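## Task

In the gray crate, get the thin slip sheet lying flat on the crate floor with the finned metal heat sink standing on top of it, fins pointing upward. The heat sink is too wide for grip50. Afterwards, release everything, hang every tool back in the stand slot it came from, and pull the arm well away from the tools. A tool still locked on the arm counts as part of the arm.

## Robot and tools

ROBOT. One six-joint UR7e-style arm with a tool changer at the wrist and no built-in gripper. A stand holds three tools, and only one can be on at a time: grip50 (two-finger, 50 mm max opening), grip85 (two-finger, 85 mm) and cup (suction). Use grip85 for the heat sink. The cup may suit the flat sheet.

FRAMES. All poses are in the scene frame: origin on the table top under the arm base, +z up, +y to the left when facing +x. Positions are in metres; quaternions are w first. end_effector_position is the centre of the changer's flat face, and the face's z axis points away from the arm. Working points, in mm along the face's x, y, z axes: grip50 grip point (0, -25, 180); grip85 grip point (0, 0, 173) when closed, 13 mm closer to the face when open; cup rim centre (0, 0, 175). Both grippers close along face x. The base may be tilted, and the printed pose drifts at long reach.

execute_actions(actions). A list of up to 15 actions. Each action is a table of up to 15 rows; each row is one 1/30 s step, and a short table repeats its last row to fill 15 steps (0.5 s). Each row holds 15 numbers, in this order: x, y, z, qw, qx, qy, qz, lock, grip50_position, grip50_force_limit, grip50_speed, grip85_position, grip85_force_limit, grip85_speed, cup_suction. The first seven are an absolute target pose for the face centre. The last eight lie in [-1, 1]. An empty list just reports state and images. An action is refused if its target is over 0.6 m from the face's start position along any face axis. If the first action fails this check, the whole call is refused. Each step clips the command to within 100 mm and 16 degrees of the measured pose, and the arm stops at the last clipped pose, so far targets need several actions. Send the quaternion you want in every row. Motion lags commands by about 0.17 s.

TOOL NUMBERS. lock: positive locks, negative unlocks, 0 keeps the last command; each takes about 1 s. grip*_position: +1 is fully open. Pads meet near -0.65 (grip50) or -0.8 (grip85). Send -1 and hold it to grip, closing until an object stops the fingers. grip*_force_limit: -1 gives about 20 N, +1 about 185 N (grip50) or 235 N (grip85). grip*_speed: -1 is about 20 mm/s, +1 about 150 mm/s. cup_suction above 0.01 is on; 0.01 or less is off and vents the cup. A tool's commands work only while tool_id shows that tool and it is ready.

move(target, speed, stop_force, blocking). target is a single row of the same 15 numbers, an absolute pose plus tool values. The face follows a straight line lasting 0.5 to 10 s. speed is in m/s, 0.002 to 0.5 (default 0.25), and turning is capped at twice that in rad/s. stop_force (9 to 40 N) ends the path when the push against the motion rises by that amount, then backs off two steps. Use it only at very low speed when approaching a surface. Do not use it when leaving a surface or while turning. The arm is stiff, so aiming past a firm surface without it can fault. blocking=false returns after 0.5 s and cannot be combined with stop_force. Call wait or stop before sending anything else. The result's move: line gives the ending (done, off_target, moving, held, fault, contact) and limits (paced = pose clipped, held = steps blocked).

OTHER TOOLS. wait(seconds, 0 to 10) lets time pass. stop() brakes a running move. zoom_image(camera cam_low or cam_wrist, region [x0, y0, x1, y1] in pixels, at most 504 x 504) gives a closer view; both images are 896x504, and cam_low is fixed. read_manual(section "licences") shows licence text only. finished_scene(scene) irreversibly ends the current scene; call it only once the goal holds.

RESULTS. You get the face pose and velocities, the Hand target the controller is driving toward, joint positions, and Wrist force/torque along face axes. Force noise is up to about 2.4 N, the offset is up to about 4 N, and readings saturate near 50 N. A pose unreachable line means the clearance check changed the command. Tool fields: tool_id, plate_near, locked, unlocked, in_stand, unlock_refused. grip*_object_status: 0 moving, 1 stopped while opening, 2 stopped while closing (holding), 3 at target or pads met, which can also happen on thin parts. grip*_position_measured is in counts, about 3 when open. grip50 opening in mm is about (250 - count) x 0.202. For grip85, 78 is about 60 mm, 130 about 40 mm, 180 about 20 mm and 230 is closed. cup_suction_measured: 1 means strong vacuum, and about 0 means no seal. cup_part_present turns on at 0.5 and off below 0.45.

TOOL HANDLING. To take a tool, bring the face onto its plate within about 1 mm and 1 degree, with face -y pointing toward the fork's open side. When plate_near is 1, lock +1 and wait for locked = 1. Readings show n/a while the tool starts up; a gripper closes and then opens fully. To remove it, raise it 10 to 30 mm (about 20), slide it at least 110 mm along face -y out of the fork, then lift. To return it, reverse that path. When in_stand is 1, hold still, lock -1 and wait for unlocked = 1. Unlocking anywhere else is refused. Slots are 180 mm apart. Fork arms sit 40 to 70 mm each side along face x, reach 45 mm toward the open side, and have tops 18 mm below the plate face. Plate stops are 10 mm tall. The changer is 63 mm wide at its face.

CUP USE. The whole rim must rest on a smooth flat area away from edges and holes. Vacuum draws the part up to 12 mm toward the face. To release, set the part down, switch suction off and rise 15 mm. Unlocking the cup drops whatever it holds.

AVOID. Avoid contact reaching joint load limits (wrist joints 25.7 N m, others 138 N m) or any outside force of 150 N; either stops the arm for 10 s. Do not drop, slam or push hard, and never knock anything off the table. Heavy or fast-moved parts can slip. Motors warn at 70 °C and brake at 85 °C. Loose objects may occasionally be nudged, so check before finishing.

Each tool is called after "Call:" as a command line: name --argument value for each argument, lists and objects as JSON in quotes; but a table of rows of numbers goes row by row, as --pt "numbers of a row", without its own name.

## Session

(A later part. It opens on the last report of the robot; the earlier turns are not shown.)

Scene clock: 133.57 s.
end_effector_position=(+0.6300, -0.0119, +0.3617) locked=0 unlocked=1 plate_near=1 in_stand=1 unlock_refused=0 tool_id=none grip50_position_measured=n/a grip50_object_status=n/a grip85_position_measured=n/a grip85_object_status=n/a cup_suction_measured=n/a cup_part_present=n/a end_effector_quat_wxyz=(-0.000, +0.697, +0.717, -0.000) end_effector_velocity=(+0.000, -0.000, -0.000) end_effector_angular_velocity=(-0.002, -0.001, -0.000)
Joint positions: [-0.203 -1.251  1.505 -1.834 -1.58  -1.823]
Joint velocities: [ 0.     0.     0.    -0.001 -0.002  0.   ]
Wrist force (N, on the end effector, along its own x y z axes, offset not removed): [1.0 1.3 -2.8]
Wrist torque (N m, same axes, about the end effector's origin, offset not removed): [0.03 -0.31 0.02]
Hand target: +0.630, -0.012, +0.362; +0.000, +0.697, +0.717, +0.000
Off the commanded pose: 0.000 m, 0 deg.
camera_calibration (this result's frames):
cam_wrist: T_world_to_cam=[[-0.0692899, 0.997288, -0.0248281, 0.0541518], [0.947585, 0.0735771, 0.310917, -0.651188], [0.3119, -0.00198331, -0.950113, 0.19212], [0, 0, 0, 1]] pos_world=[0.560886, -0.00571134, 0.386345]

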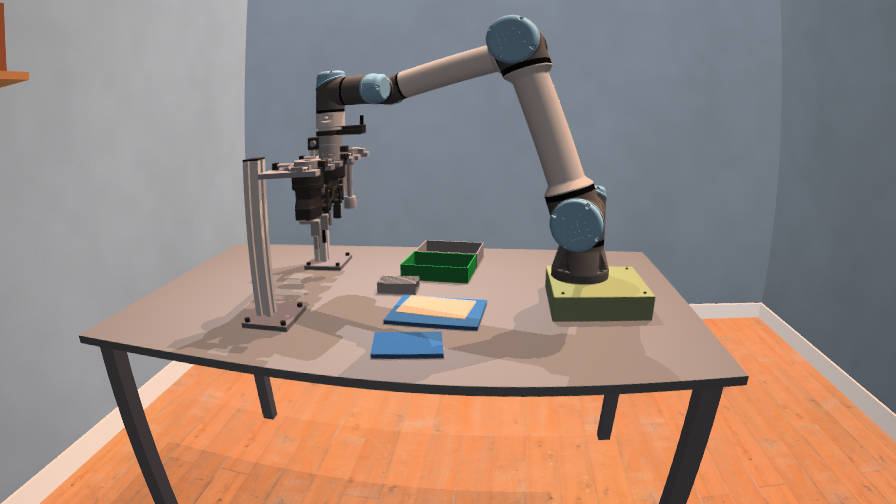

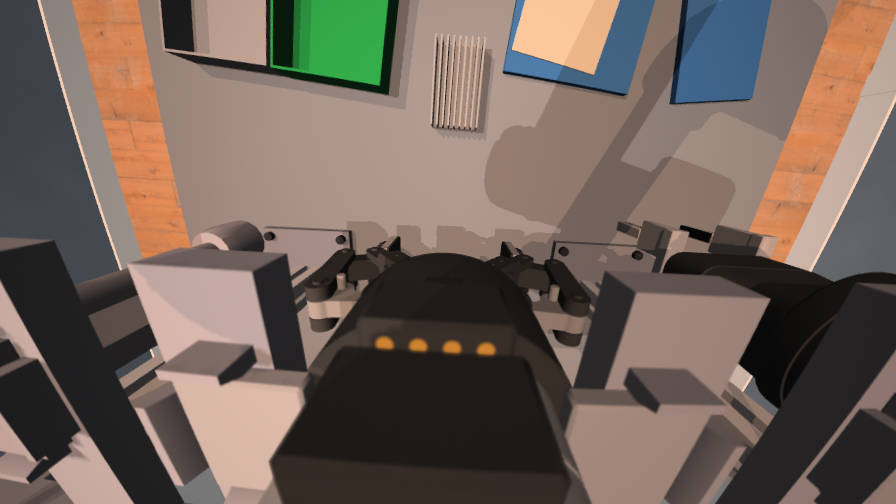

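Call:
move --target '[0.630,-0.0119,0.385,0,0.6974,0.7167,0,0,1,0,0,1,0,0,0]' --speed 0.06

Call:
move --target '[0.6349,-0.1918,0.379,0,0.6974,0.7167,0,0,1,0,0,1,0,0,0]'

Call:
move --target '[0.6349,-0.1918,0.34,0,0.6974,0.7167,0,0,1,0,0,1,0,0,0]' --speed 0.006 --stop_force 12

Scene clock: 137.27 s.
end_effector_position=(+0.6300, -0.0119, +0.3848) locked=0 unlocked=1 plate_near=0 in_stand=0 unlock_refused=0 tool_id=none grip50_position_measured=n/a grip50_object_status=n/a grip85_position_measured=n/a grip85_object_status=n/a cup_suction_measured=n/a cup_part_present=n/a end_effector_quat_wxyz=(+0.000, +0.697, +0.717, +0.000) end_effector_velocity=(+0.000, -0.000, +0.001) end_effector_angular_velocity=(+0.000, +0.002, -0.002)
Joint positions: [-0.202 -1.264  1.462 -1.777 -1.58  -1.822]
Joint velocities: [ 0.     0.001 -0.003  0.004 -0.     0.003]
Wrist force (N, on the end effector, along its own x y z axes, offset not removed): [-3.5 1.7 -6.0]
Wrist torque (N m, same axes, about the end effector's origin, offset not removed): [0.11 0.28 -0.06]
Hand target: +0.630, -0.012, +0.385; +0.000, +0.697, +0.717, +0.000
Off the commanded pose: 0.000 m, 0 deg.
move: done
camera_calibration (this result's frames):
cam_wrist: T_world_to_cam=[[-0.0692881, 0.997288, -0.0248304, 0.0547172], [0.947579, 0.0735762, 0.310934, -0.658366], [0.311918, -0.00198476, -0.950107, 0.214119], [0, 0, 0, 1]] pos_world=[0.560858, -0.0057037, 0.409503]

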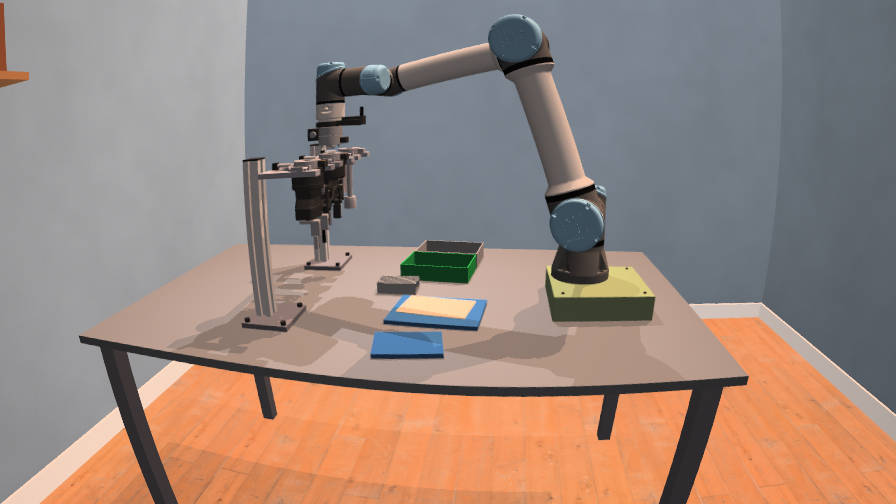

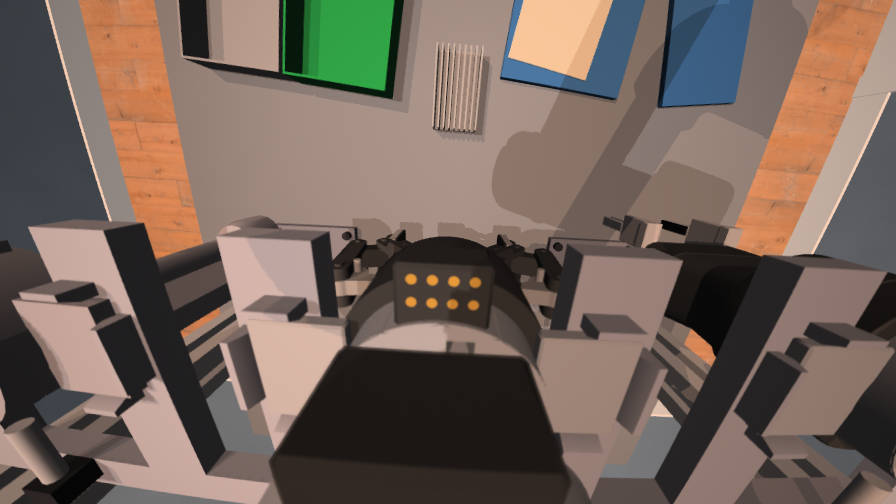

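Scene clock: 138.57 s.
end_effector_position=(+0.6349, -0.1917, +0.3790) locked=0 unlocked=1 plate_near=0 in_stand=0 unlock_refused=0 tool_id=none grip50_position_measured=n/a grip50_object_status=n/a grip85_position_measured=n/a grip85_object_status=n/a cup_suction_measured=n/a cup_part_present=n/a end_effector_quat_wxyz=(+0.000, +0.697, +0.717, -0.000) end_effector_velocity=(+0.000, -0.001, +0.001) end_effector_angular_velocity=(+0.000, -0.002, -0.000)
Joint positions: [-0.468 -1.186  1.366 -1.761 -1.578 -2.088]
Joint velocities: [-0.002  0.    -0.002 -0.     0.002 -0.002]
Wrist force (N, on the end effector, along its own x y z axes, offset not removed): [-0.4 1.2 -1.1]
Wrist torque (N m, same axes, about the end effector's origin, offset not removed): [0.14 0.11 0.02]
Hand target: +0.635, -0.192, +0.379; +0.000, +0.697, +0.717, -0.000
Off the commanded pose: 0.000 m, 0 deg.
move: done
camera_calibration (this result's frames):
cam_wrist: T_world_to_cam=[[-0.0692854, 0.997271, -0.0254983, 0.234434], [0.947524, 0.0737822, 0.311055, -0.647944], [0.312087, -0.00260867, -0.95005, 0.206479], [0, 0, 0, 1]] pos_world=[0.565745, -0.185449, 0.403689]

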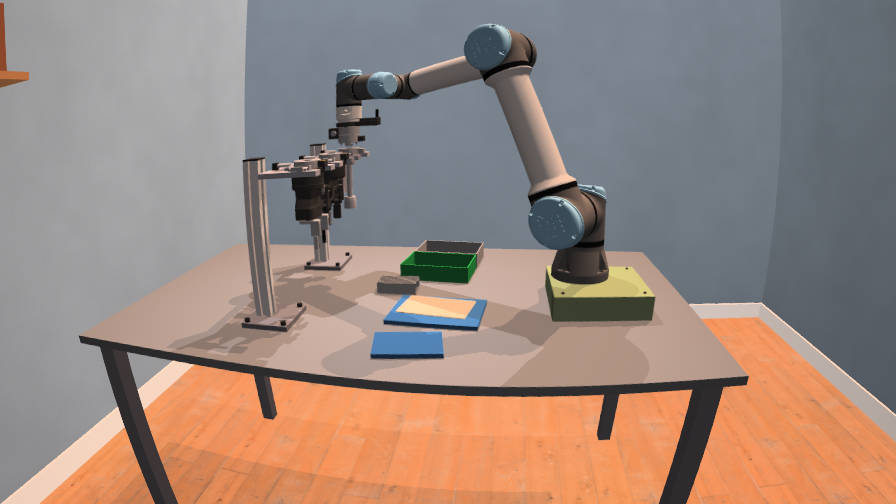

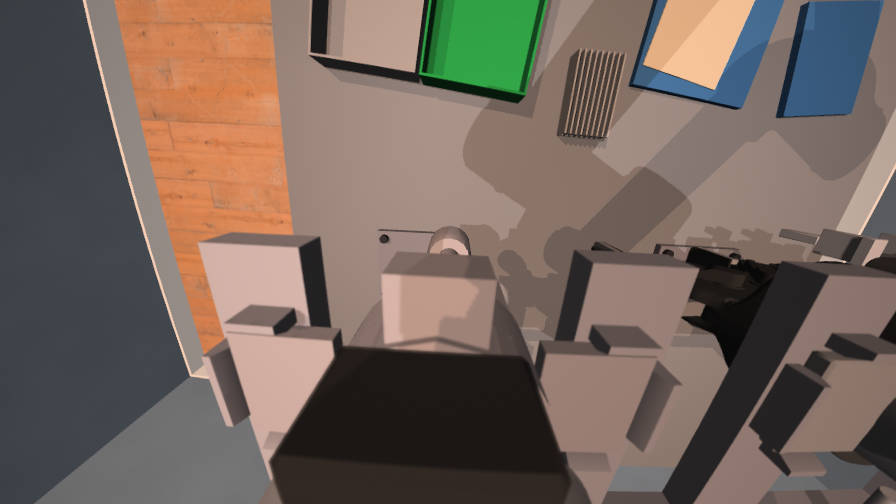

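Scene clock: 141.90 s.
end_effector_position=(+0.6349, -0.1917, +0.3613) locked=0 unlocked=1 plate_near=1 in_stand=1 unlock_refused=0 tool_id=none grip50_position_measured=n/a grip50_object_status=n/a grip85_position_measured=n/a grip85_object_status=n/a cup_suction_measured=n/a cup_part_present=n/a end_effector_quat_wxyz=(+0.000, +0.697, +0.717, -0.000) end_effector_velocity=(+0.000, +0.000, +0.000) end_effector_angular_velocity=(+0.002, +0.004, -0.001)
Joint positions: [-0.468 -1.177  1.399 -1.804 -1.578 -2.089]
Joint velocities: [ 0.     0.002 -0.003  0.006  0.     0.001]
Wrist force (N, on the end effector, along its own x y z axes, offset not removed): [-5.2 -0.5 -29.7]
Wrist torque (N m, same axes, about the end effector's origin, offset not removed): [-0.70 0.52 -0.05]
Hand target: +0.635, -0.192, +0.362; +0.000, +0.697, +0.717, -0.000
Off the commanded pose: 0.021 m, 0 deg.
move: contact
camera_calibration (this result's frames):
cam_wrist: T_world_to_cam=[[-0.0692843, 0.997276, -0.0252862, 0.233998], [0.947467, 0.0737155, 0.311242, -0.642524], [0.312258, -0.00239362, -0.949994, 0.189526], [0, 0, 0, 1]] pos_world=[0.565802, -0.185543, 0.385946]

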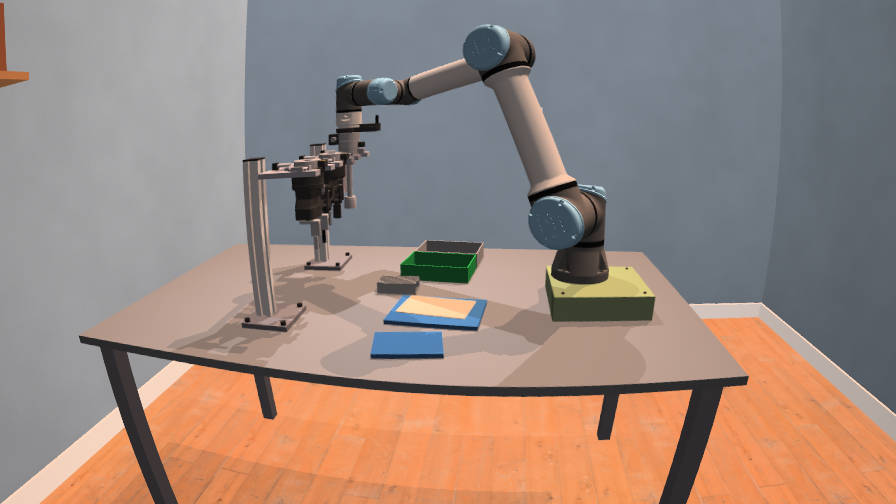

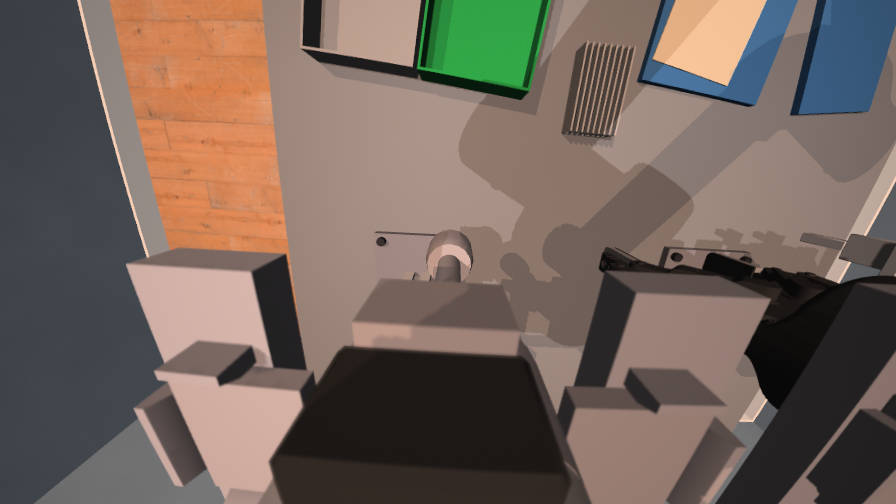

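Call:
execute_actions --actions '[[[0.6349,-0.1917,0.3615,0,0.6974,0.7167,0,1,1,0,0,1,0,0,0]],[[0.6349,-0.1917,0.3615,0,0.6974,0.7167,0,1,1,0,0,1,0,0,0]],[[0.6349,-0.1917,0.3615,0,0.6974,0.7167,0,1,1,0,0,1,0,0,0]]]'

Call:
move --target '[0.6349,-0.1917,0.381,0,0.6974,0.7167,0,0,1,0,0,1,0,0,0]' --speed 0.05

Call:
move --target '[0.505,-0.1952,0.381,0,0.6974,0.7167,0,0,1,0,0,1,0,0,0]' --speed 0.15

Call:
move --target '[0.345,0.06,0.36,0,1,0,0,0,1,0,0,1,0,0,0]'

Call:
zoom_image --camera "cam_wrist" --region '[340,60,600,260]'

Scene clock: 150.57 s.
end_effector_position=(+0.6349, -0.1917, +0.3615) locked=1 unlocked=0 plate_near=1 in_stand=1 unlock_refused=0 tool_id=cup grip50_position_measured=n/a grip50_object_status=n/a grip85_position_measured=n/a grip85_object_status=n/a cup_suction_measured=n/a cup_part_present=n/a end_effector_quat_wxyz=(+0.000, +0.697, +0.717, +0.000) end_effector_velocity=(+0.000, +0.000, -0.001) end_effector_angular_velocity=(+0.001, +0.002, +0.000)
Joint positions: [-0.468 -1.177  1.398 -1.803 -1.578 -2.089]
Joint velocities: [ 0.     0.001  0.     0.001  0.    -0.   ]
Wrist force (N, on the end effector, along its own x y z axes, offset not removed): [3.5 3.4 -22.1]
Wrist torque (N m, same axes, about the end effector's origin, offset not removed): [0.00 -1.15 -0.14]
Hand target: +0.635, -0.192, +0.362; -0.000, +0.697, +0.717, -0.000
Off the commanded pose: 0.000 m, 0 deg.
camera_calibration (this result's frames):
cam_wrist: T_world_to_cam=[[-0.0692674, 0.997288, -0.0248579, 0.233797], [0.94757, 0.0735651, 0.310966, -0.642566], [0.311952, -0.00201473, -0.950096, 0.190041], [0, 0, 0, 1]] pos_world=[0.565787, -0.18551, 0.386185]

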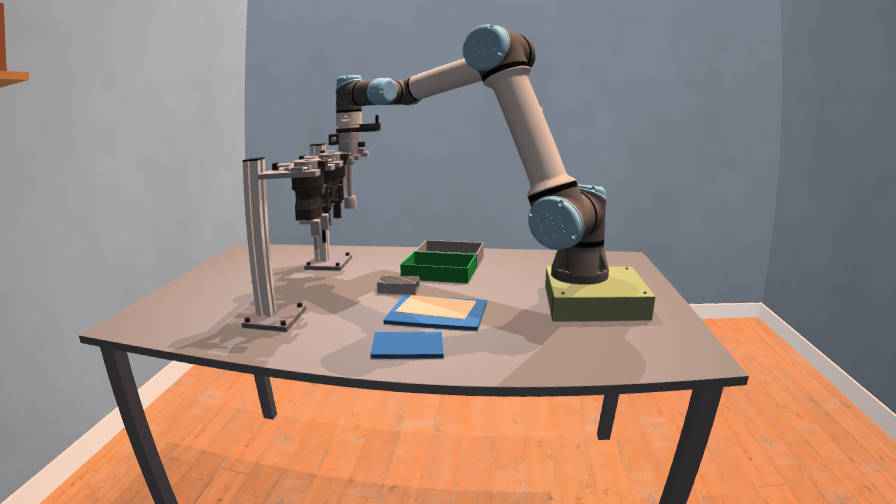

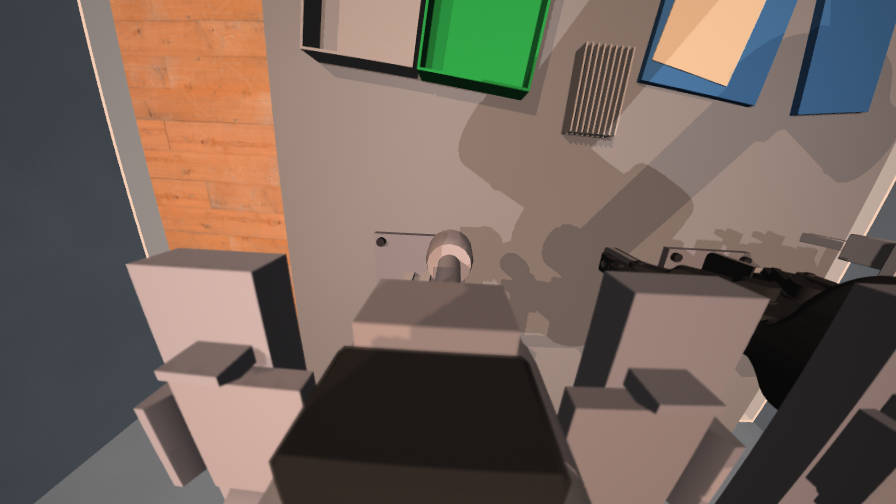

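Scene clock: 151.37 s.
end_effector_position=(+0.6349, -0.1917, +0.3808) locked=1 unlocked=0 plate_near=1 in_stand=0 unlock_refused=0 tool_id=cup grip50_position_measured=n/a grip50_object_status=n/a grip85_position_measured=n/a grip85_object_status=n/a cup_suction_measured=0.00 cup_part_present=0 end_effector_quat_wxyz=(-0.000, +0.697, +0.717, +0.000) end_effector_velocity=(+0.001, +0.000, +0.001) end_effector_angular_velocity=(+0.001, +0.001, +0.002)
Joint positions: [-0.468 -1.187  1.362 -1.757 -1.578 -2.088]
Joint velocities: [ 0.001  0.001 -0.004  0.005  0.001 -0.001]
Wrist force (N, on the end effector, along its own x y z axes, offset not removed): [-0.7 -2.0 -2.0]
Wrist torque (N m, same axes, about the end effector's origin, offset not removed): [-0.15 0.09 -0.12]
Hand target: +0.635, -0.192, +0.381; +0.000, +0.697, +0.717, +0.000
Off the commanded pose: 0.000 m, 0 deg.
move: done
camera_calibration (this result's frames):
cam_wrist: T_world_to_cam=[[-0.0692823, 0.99729, -0.0247688, 0.234231], [0.947569, 0.0735515, 0.310972, -0.648548], [0.311951, -0.00192529, -0.950096, 0.208385], [0, 0, 0, 1]] pos_world=[0.565766, -0.185493, 0.405468]

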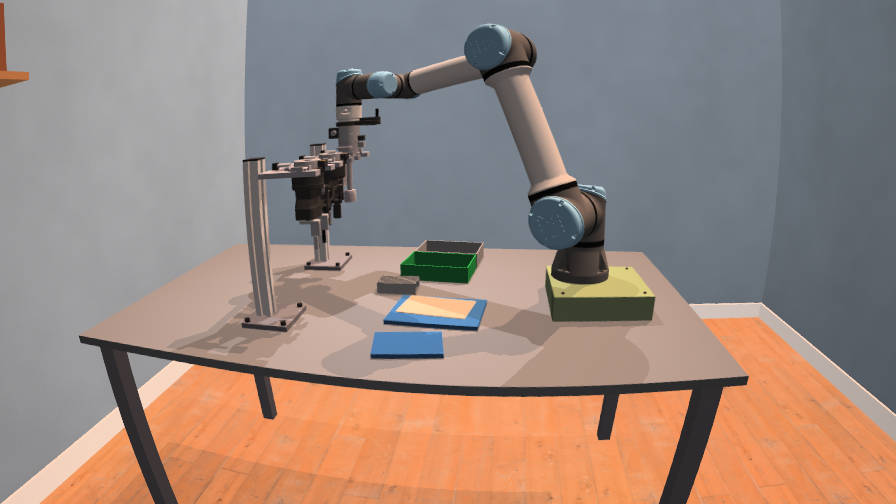

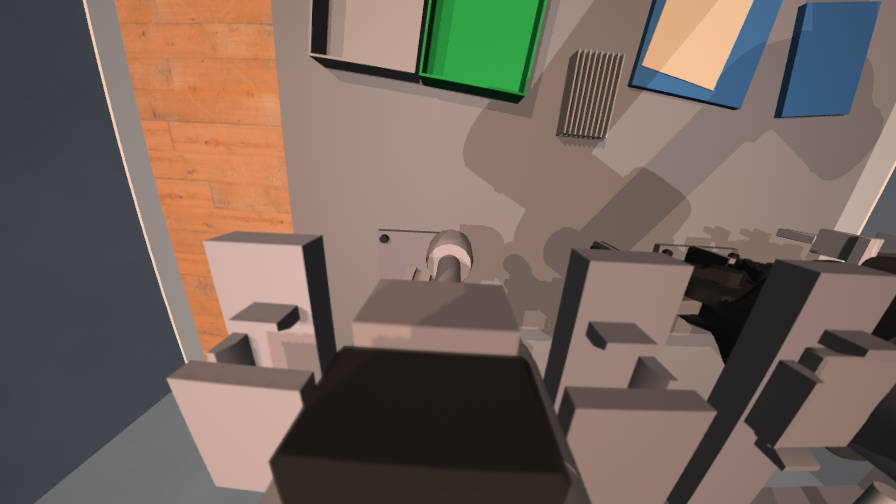

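Scene clock: 152.73 s.
end_effector_position=(+0.5052, -0.1951, +0.3808) locked=1 unlocked=0 plate_near=1 in_stand=0 unlock_refused=0 tool_id=cup grip50_position_measured=n/a grip50_object_status=n/a grip85_position_measured=n/a grip85_object_status=n/a cup_suction_measured=0.00 cup_part_present=0 end_effector_quat_wxyz=(+0.000, +0.697, +0.717, -0.000) end_effector_velocity=(-0.002, +0.000, +0.002) end_effector_angular_velocity=(-0.002, -0.002, +0.001)
Joint positions: [-0.59  -1.475  1.728 -1.835 -1.577 -2.21 ]
Joint velocities: [-0.002 -0.007  0.004 -0.    -0.    -0.003]
Wrist force (N, on the end effector, along its own x y z axes, offset not removed): [-2.7 -1.3 -4.3]
Wrist torque (N m, same axes, about the end effector's origin, offset not removed): [0.07 0.24 -0.11]
Hand target: +0.505, -0.195, +0.381; +0.000, +0.697, +0.717, -0.000
Off the commanded pose: 0.000 m, 0 deg.
move: done
camera_calibration (this result's frames):
cam_wrist: T_world_to_cam=[[-0.0692832, 0.997281, -0.0251207, 0.228805], [0.947589, 0.0736619, 0.310885, -0.525349], [0.31189, -0.00226496, -0.950116, 0.24883], [0, 0, 0, 1]] pos_world=[0.436059, -0.188922, 0.405488]

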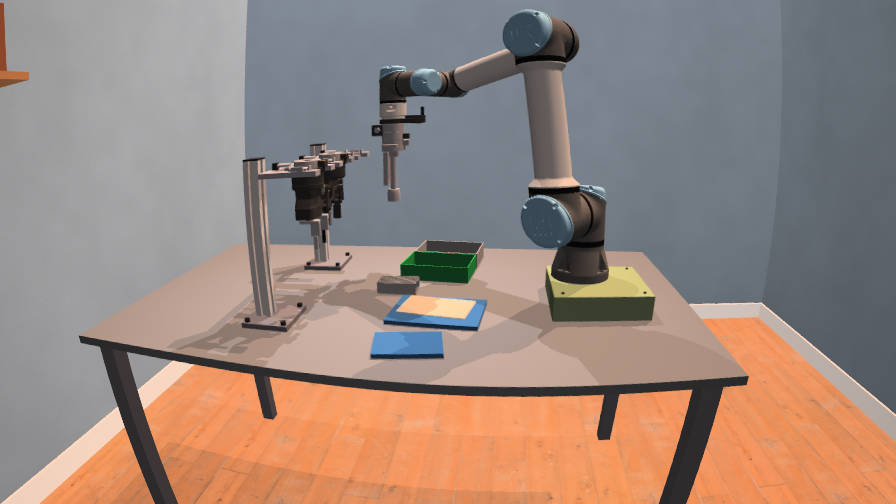

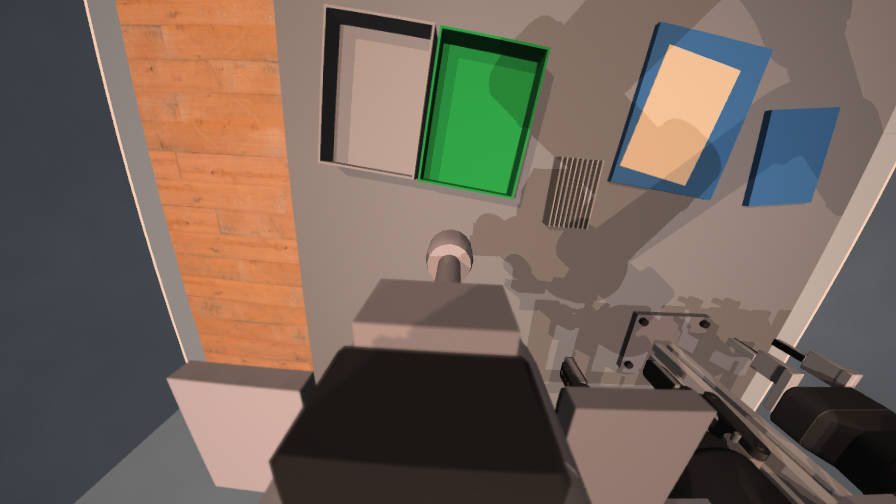

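Scene clock: 156.40 s.
end_effector_position=(+0.3451, +0.0599, +0.3597) locked=1 unlocked=0 plate_near=1 in_stand=0 unlock_refused=0 tool_id=cup grip50_position_measured=n/a grip50_object_status=n/a grip85_position_measured=n/a grip85_object_status=n/a cup_suction_measured=0.00 cup_part_present=0 end_effector_quat_wxyz=(-0.001, +1.000, +0.000, -0.000) end_effector_velocity=(-0.001, +0.002, +0.000) end_effector_angular_velocity=(-0.002, -0.001, -0.011)
Joint positions: [-0.183 -1.953  2.195 -1.821 -1.58  -0.206]
Joint velocities: [ 0.005 -0.003  0.001  0.    -0.002  0.016]
Wrist force (N, on the end effector, along its own x y z axes, offset not removed): [-1.0 -2.9 -3.0]
Wrist torque (N m, same axes, about the end effector's origin, offset not removed): [-0.04 0.09 0.01]
Hand target: +0.345, +0.060, +0.360; -0.001, +1.000, -0.000, -0.000
Off the commanded pose: 0.000 m, 0 deg.
move: done
camera_calibration (this result's frames):
cam_wrist: T_world_to_cam=[[0.998762, 0.0430306, -0.0249591, -0.34864], [0.048653, -0.949542, 0.309843, -0.0139933], [-0.010367, -0.310674, -0.95046, 0.409117], [0, 0, 0, 1]] pos_world=[0.35313, 0.128817, 0.384483]

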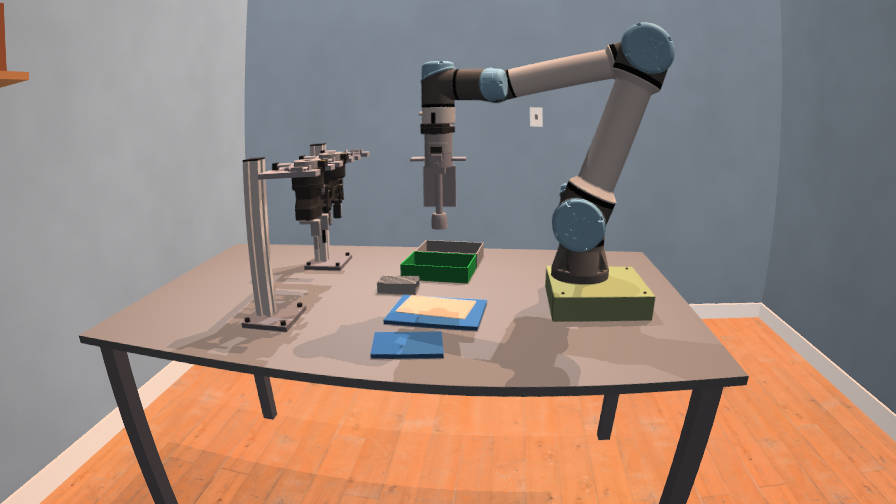

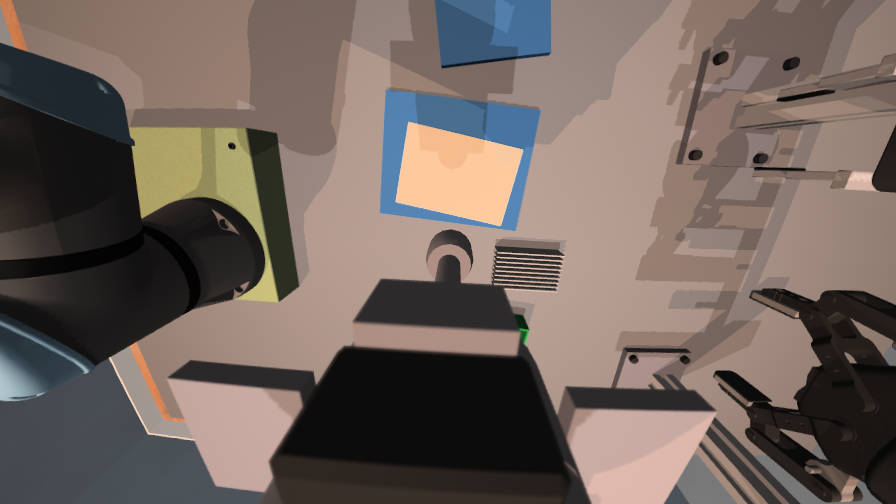

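Region (340, 60, 600, 260) of cam_wrist's 896x504 image, scaled by 1.938, with more detail than that image has; it fills the top 388 rows of this view, and the rest is white.

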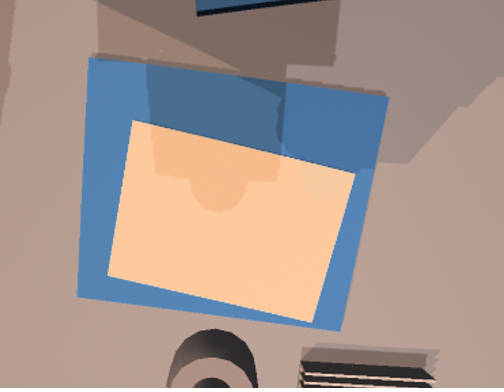

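Call:
move --target '[0.352,0.1216,0.20,0,1,0,0,0,1,0,0,1,0,0,1]'

Call:
move --target '[0.352,0.1216,0.17,0,1,0,0,0,1,0,0,1,0,0,1]' --speed 0.01 --stop_force 9

Scene clock: 160.97 s.
end_effector_position=(+0.3520, +0.1215, +0.2002) locked=1 unlocked=0 plate_near=1 in_stand=0 unlock_refused=0 tool_id=cup grip50_position_measured=n/a grip50_object_status=n/a grip85_position_measured=n/a grip85_object_status=n/a cup_suction_measured=0.00 cup_part_present=0 end_effector_quat_wxyz=(-0.000, +1.000, +0.000, -0.000) end_effector_velocity=(+0.001, +0.001, -0.002) end_effector_angular_velocity=(-0.000, -0.000, -0.001)
Joint positions: [-0.002 -1.625  2.435 -2.387 -1.582 -0.024]
Joint velocities: [ 0.002  0.007  0.    -0.007 -0.     0.003]
Wrist force (N, on the end effector, along its own x y z axes, offset not removed): [-3.0 4.1 -2.6]
Wrist torque (N m, same axes, about the end effector's origin, offset not removed): [0.03 0.31 -0.07]
Hand target: +0.352, +0.122, +0.200; -0.000, +1.000, -0.000, -0.000
Off the commanded pose: 0.000 m, 0 deg.
move: done
camera_calibration (this result's frames):
cam_wrist: T_world_to_cam=[[0.998798, 0.0420747, -0.0251576, -0.361982], [0.0478131, -0.949378, 0.310477, 0.0937551], [-0.0108208, -0.311307, -0.950248, 0.276904], [0, 0, 0, 1]] pos_world=[0.360061, 0.190441, 0.224912]

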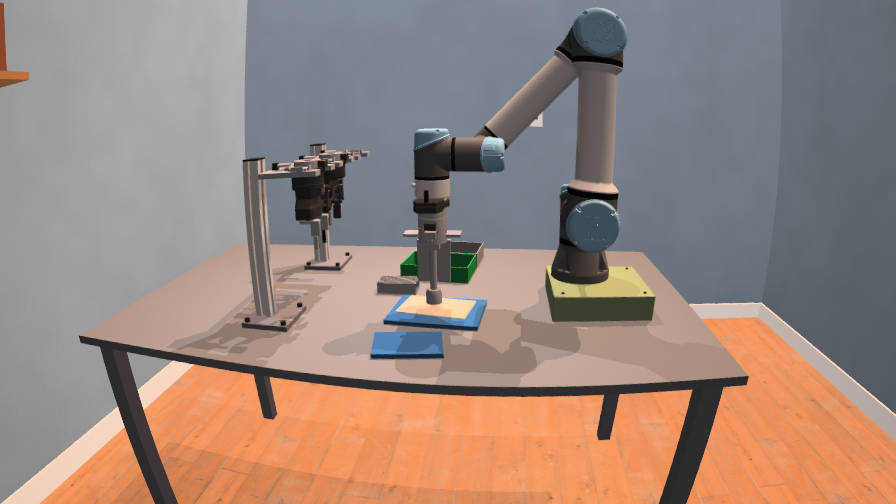

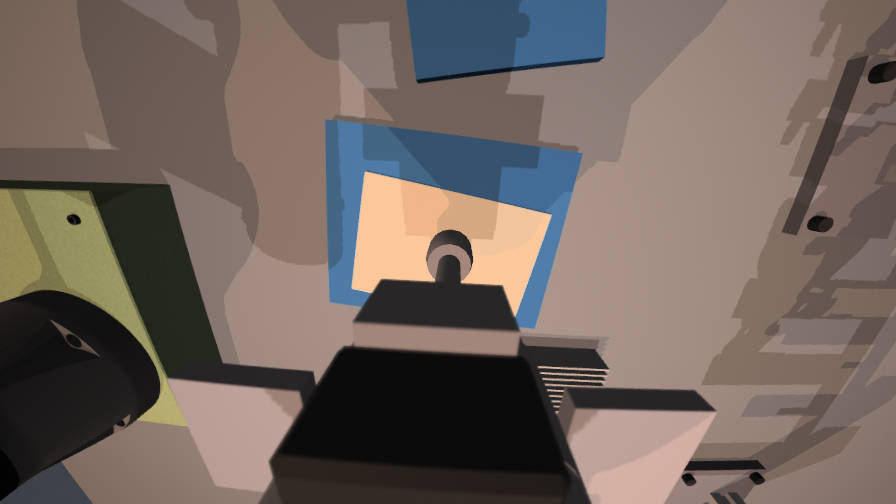

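Scene clock: 163.90 s.
end_effector_position=(+0.3520, +0.1216, +0.1746) locked=1 unlocked=0 plate_near=1 in_stand=0 unlock_refused=0 tool_id=cup grip50_position_measured=n/a grip50_object_status=n/a grip85_position_measured=n/a grip85_object_status=n/a cup_suction_measured=0.96 cup_part_present=1 end_effector_quat_wxyz=(-0.000, +1.000, +0.000, -0.000) end_effector_velocity=(+0.000, -0.000, +0.003) end_effector_angular_velocity=(+0.001, -0.001, -0.003)
Joint positions: [-0.003 -1.553  2.466 -2.489 -1.582 -0.025]
Joint velocities: [-0.001 -0.01  -0.003  0.013  0.001  0.001]
Wrist force (N, on the end effector, along its own x y z axes, offset not removed): [-8.5 1.1 -31.8]
Wrist torque (N m, same axes, about the end effector's origin, offset not removed): [-0.08 -0.81 -0.18]
Hand target: +0.352, +0.122, +0.175; -0.000, +1.000, +0.000, -0.000
Off the commanded pose: 0.005 m, 0 deg.
move: contact
camera_calibration (this result's frames):
cam_wrist: T_world_to_cam=[[0.998803, 0.0420659, -0.0249632, -0.362654], [0.0477488, -0.949246, 0.310889, 0.101701], [-0.0106184, -0.311708, -0.950118, 0.252521], [0, 0, 0, 1]] pos_world=[0.360045, 0.190508, 0.199254]

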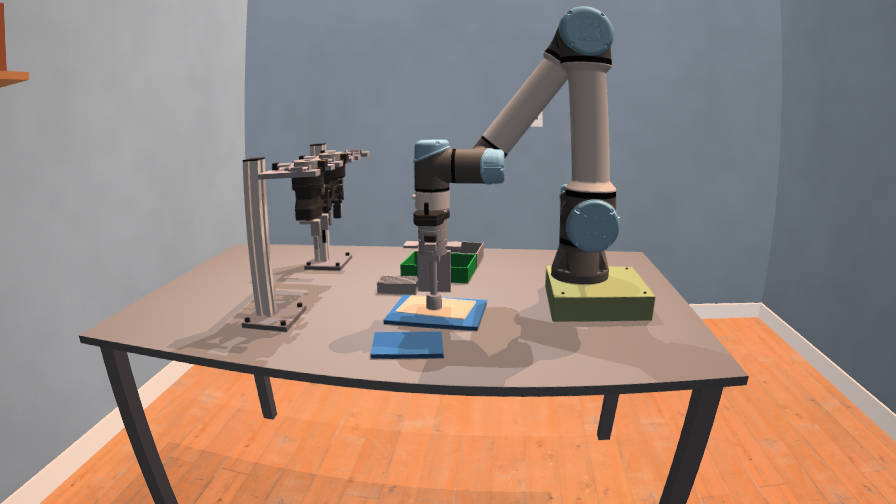

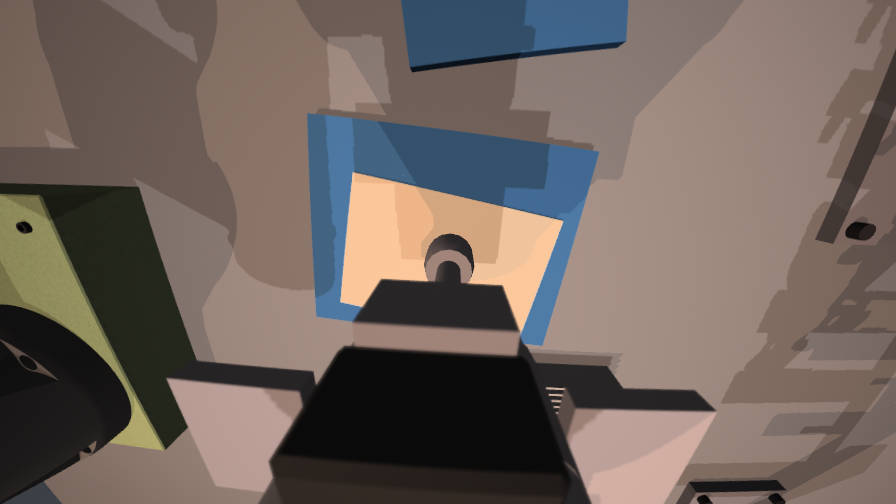

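Call:
move --target '[0.352,0.1216,0.27,0,1,0,0,0,1,0,0,1,0,0,1]' --speed 0.1

Call:
move --target '[0.366,-0.302,0.27,0,0.99945,0.0332,0,0,1,0,0,1,0,0,1]' --speed 0.2

Call:
move --target '[0.366,-0.302,0.225,0,0.99945,0.0332,0,0,1,0,0,1,0,0,1]' --speed 0.05

Scene clock: 168.60 s.
end_effector_position=(+0.3519, +0.1216, +0.2698) locked=1 unlocked=0 plate_near=1 in_stand=0 unlock_refused=0 tool_id=cup grip50_position_measured=n/a grip50_object_status=n/a grip85_position_measured=n/a grip85_object_status=n/a cup_suction_measured=0.96 cup_part_present=1 end_effector_quat_wxyz=(+0.000, +1.000, -0.000, +0.000) end_effector_velocity=(+0.000, -0.000, +0.001) end_effector_angular_velocity=(+0.001, +0.001, +0.001)
Joint positions: [ 0.001 -1.776  2.329 -2.131 -1.582 -0.021]
Joint velocities: [-0.    -0.002 -0.003  0.006  0.001 -0.002]
Wrist force (N, on the end effector, along its own x y z axes, offset not removed): [1.5 3.4 -4.9]
Wrist torque (N m, same axes, about the end effector's origin, offset not removed): [0.35 -0.09 -0.13]
Hand target: +0.352, +0.122, +0.270; -0.000, +1.000, -0.000, -0.000
Off the commanded pose: 0.000 m, 0 deg.
move: done
camera_calibration (this result's frames):
cam_wrist: T_world_to_cam=[[0.998811, 0.0419932, -0.0247803, -0.360294], [0.0476232, -0.94924, 0.310928, 0.0721878], [-0.0104656, -0.311738, -0.95011, 0.342931], [0, 0, 0, 1]] pos_world=[0.360016, 0.190558, 0.294449]

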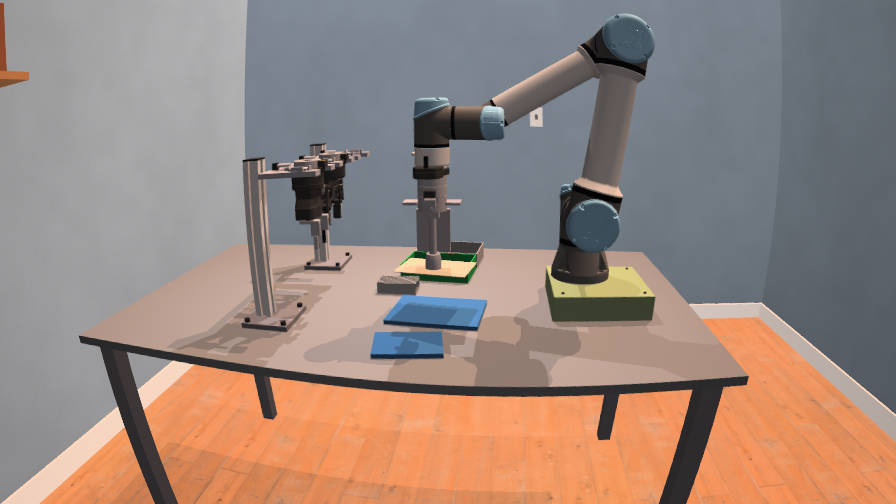

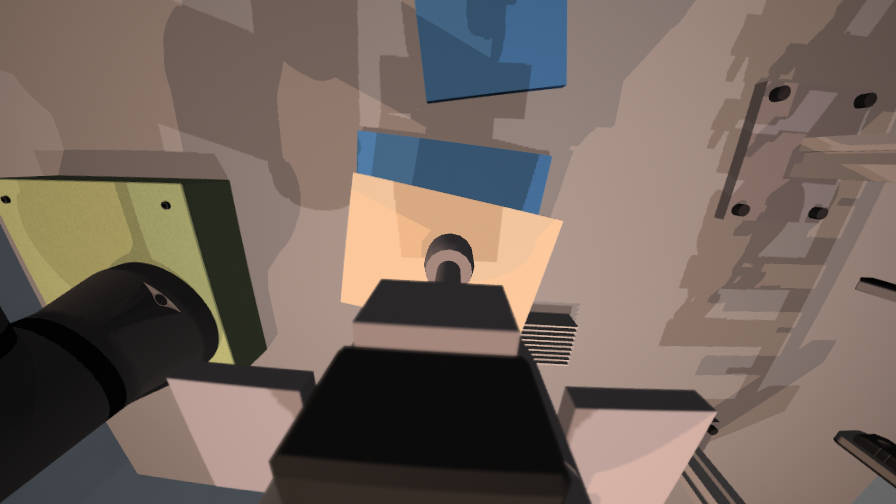

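Scene clock: 171.27 s.
end_effector_position=(+0.3660, -0.3019, +0.2701) locked=1 unlocked=0 plate_near=1 in_stand=0 unlock_refused=0 tool_id=cup grip50_position_measured=n/a grip50_object_status=n/a grip85_position_measured=n/a grip85_object_status=n/a cup_suction_measured=0.96 cup_part_present=1 end_effector_quat_wxyz=(+0.001, +0.999, +0.033, +0.000) end_effector_velocity=(+0.000, -0.002, -0.001) end_effector_angular_velocity=(+0.002, +0.001, -0.001)
Joint positions: [-0.951 -1.525  2.09  -2.152 -1.573 -1.039]
Joint velocities: [-0.001  0.004 -0.003  0.     0.    -0.001]
Wrist force (N, on the end effector, along its own x y z axes, offset not removed): [-2.8 0.6 -2.7]
Wrist torque (N m, same axes, about the end effector's origin, offset not removed): [0.00 -0.01 0.12]
Hand target: +0.366, -0.302, +0.270; +0.001, +0.999, +0.033, +0.000
Off the commanded pose: 0.000 m, 0 deg.
move: done
camera_calibration (this result's frames):
cam_wrist: T_world_to_cam=[[0.993822, 0.108179, -0.0247991, -0.334724], [0.110489, -0.94326, 0.313135, -0.352434], [0.0104825, -0.31394, -0.949385, 0.202854], [0, 0, 0, 1]] pos_world=[0.36947, -0.232543, 0.294645]

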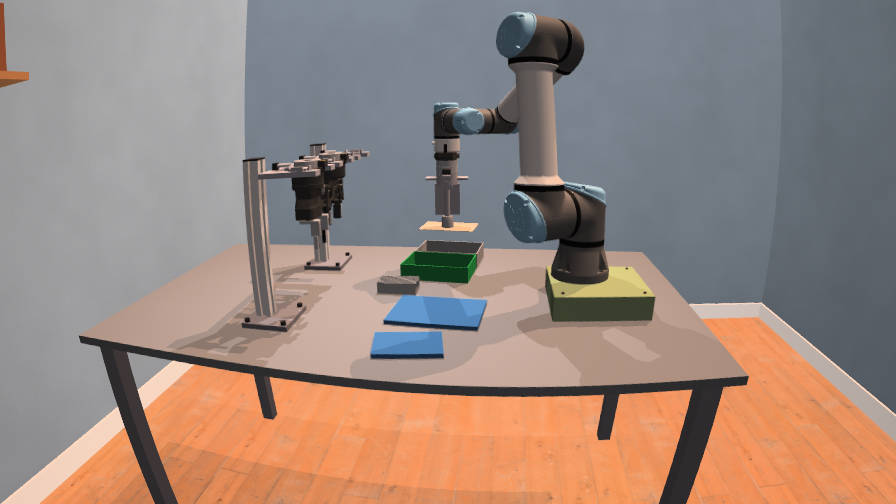

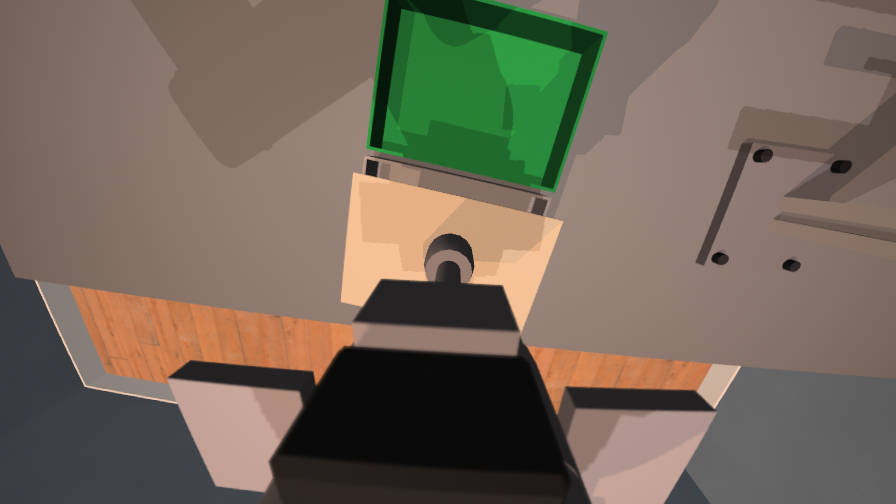

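Scene clock: 172.53 s.
end_effector_position=(+0.3660, -0.3020, +0.2252) locked=1 unlocked=0 plate_near=1 in_stand=0 unlock_refused=0 tool_id=cup grip50_position_measured=n/a grip50_object_status=n/a grip85_position_measured=n/a grip85_object_status=n/a cup_suction_measured=0.96 cup_part_present=1 end_effector_quat_wxyz=(-0.000, +0.999, +0.033, -0.000) end_effector_velocity=(+0.000, +0.000, -0.001) end_effector_angular_velocity=(-0.002, -0.001, +0.002)
Joint positions: [-0.952 -1.45   2.149 -2.283 -1.572 -1.04 ]
Joint velocities: [ 0.001  0.001  0.002 -0.005 -0.    -0.001]
Wrist force (N, on the end effector, along its own x y z axes, offset not removed): [-4.7 2.2 -4.9]
Wrist torque (N m, same axes, about the end effector's origin, offset not removed): [0.08 0.09 0.07]
Hand target: +0.366, -0.302, +0.225; -0.000, +0.999, +0.033, -0.000
Off the commanded pose: 0.000 m, 0 deg.
move: done
camera_calibration (this result's frames):
cam_wrist: T_world_to_cam=[[0.993815, 0.108233, -0.0248375, -0.335817], [0.110576, -0.943982, 0.310919, -0.338214], [0.0102055, -0.311743, -0.950112, 0.161063], [0, 0, 0, 1]] pos_world=[0.369495, -0.232711, 0.249845]

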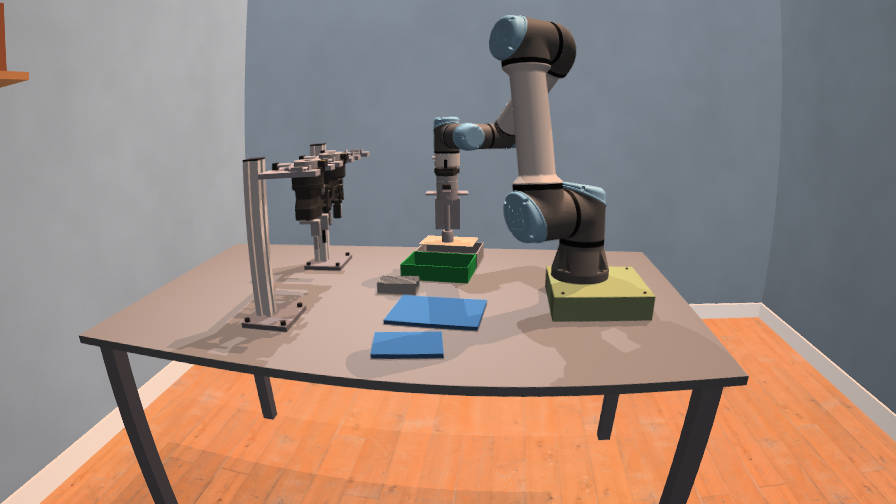

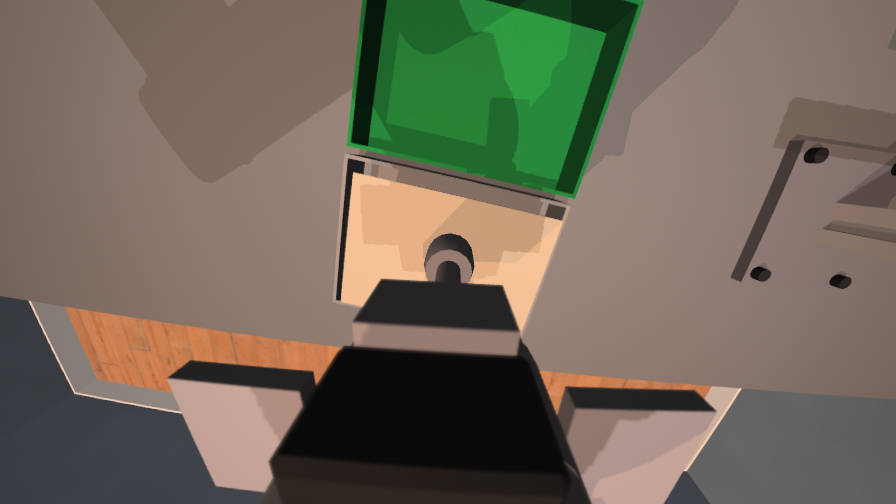

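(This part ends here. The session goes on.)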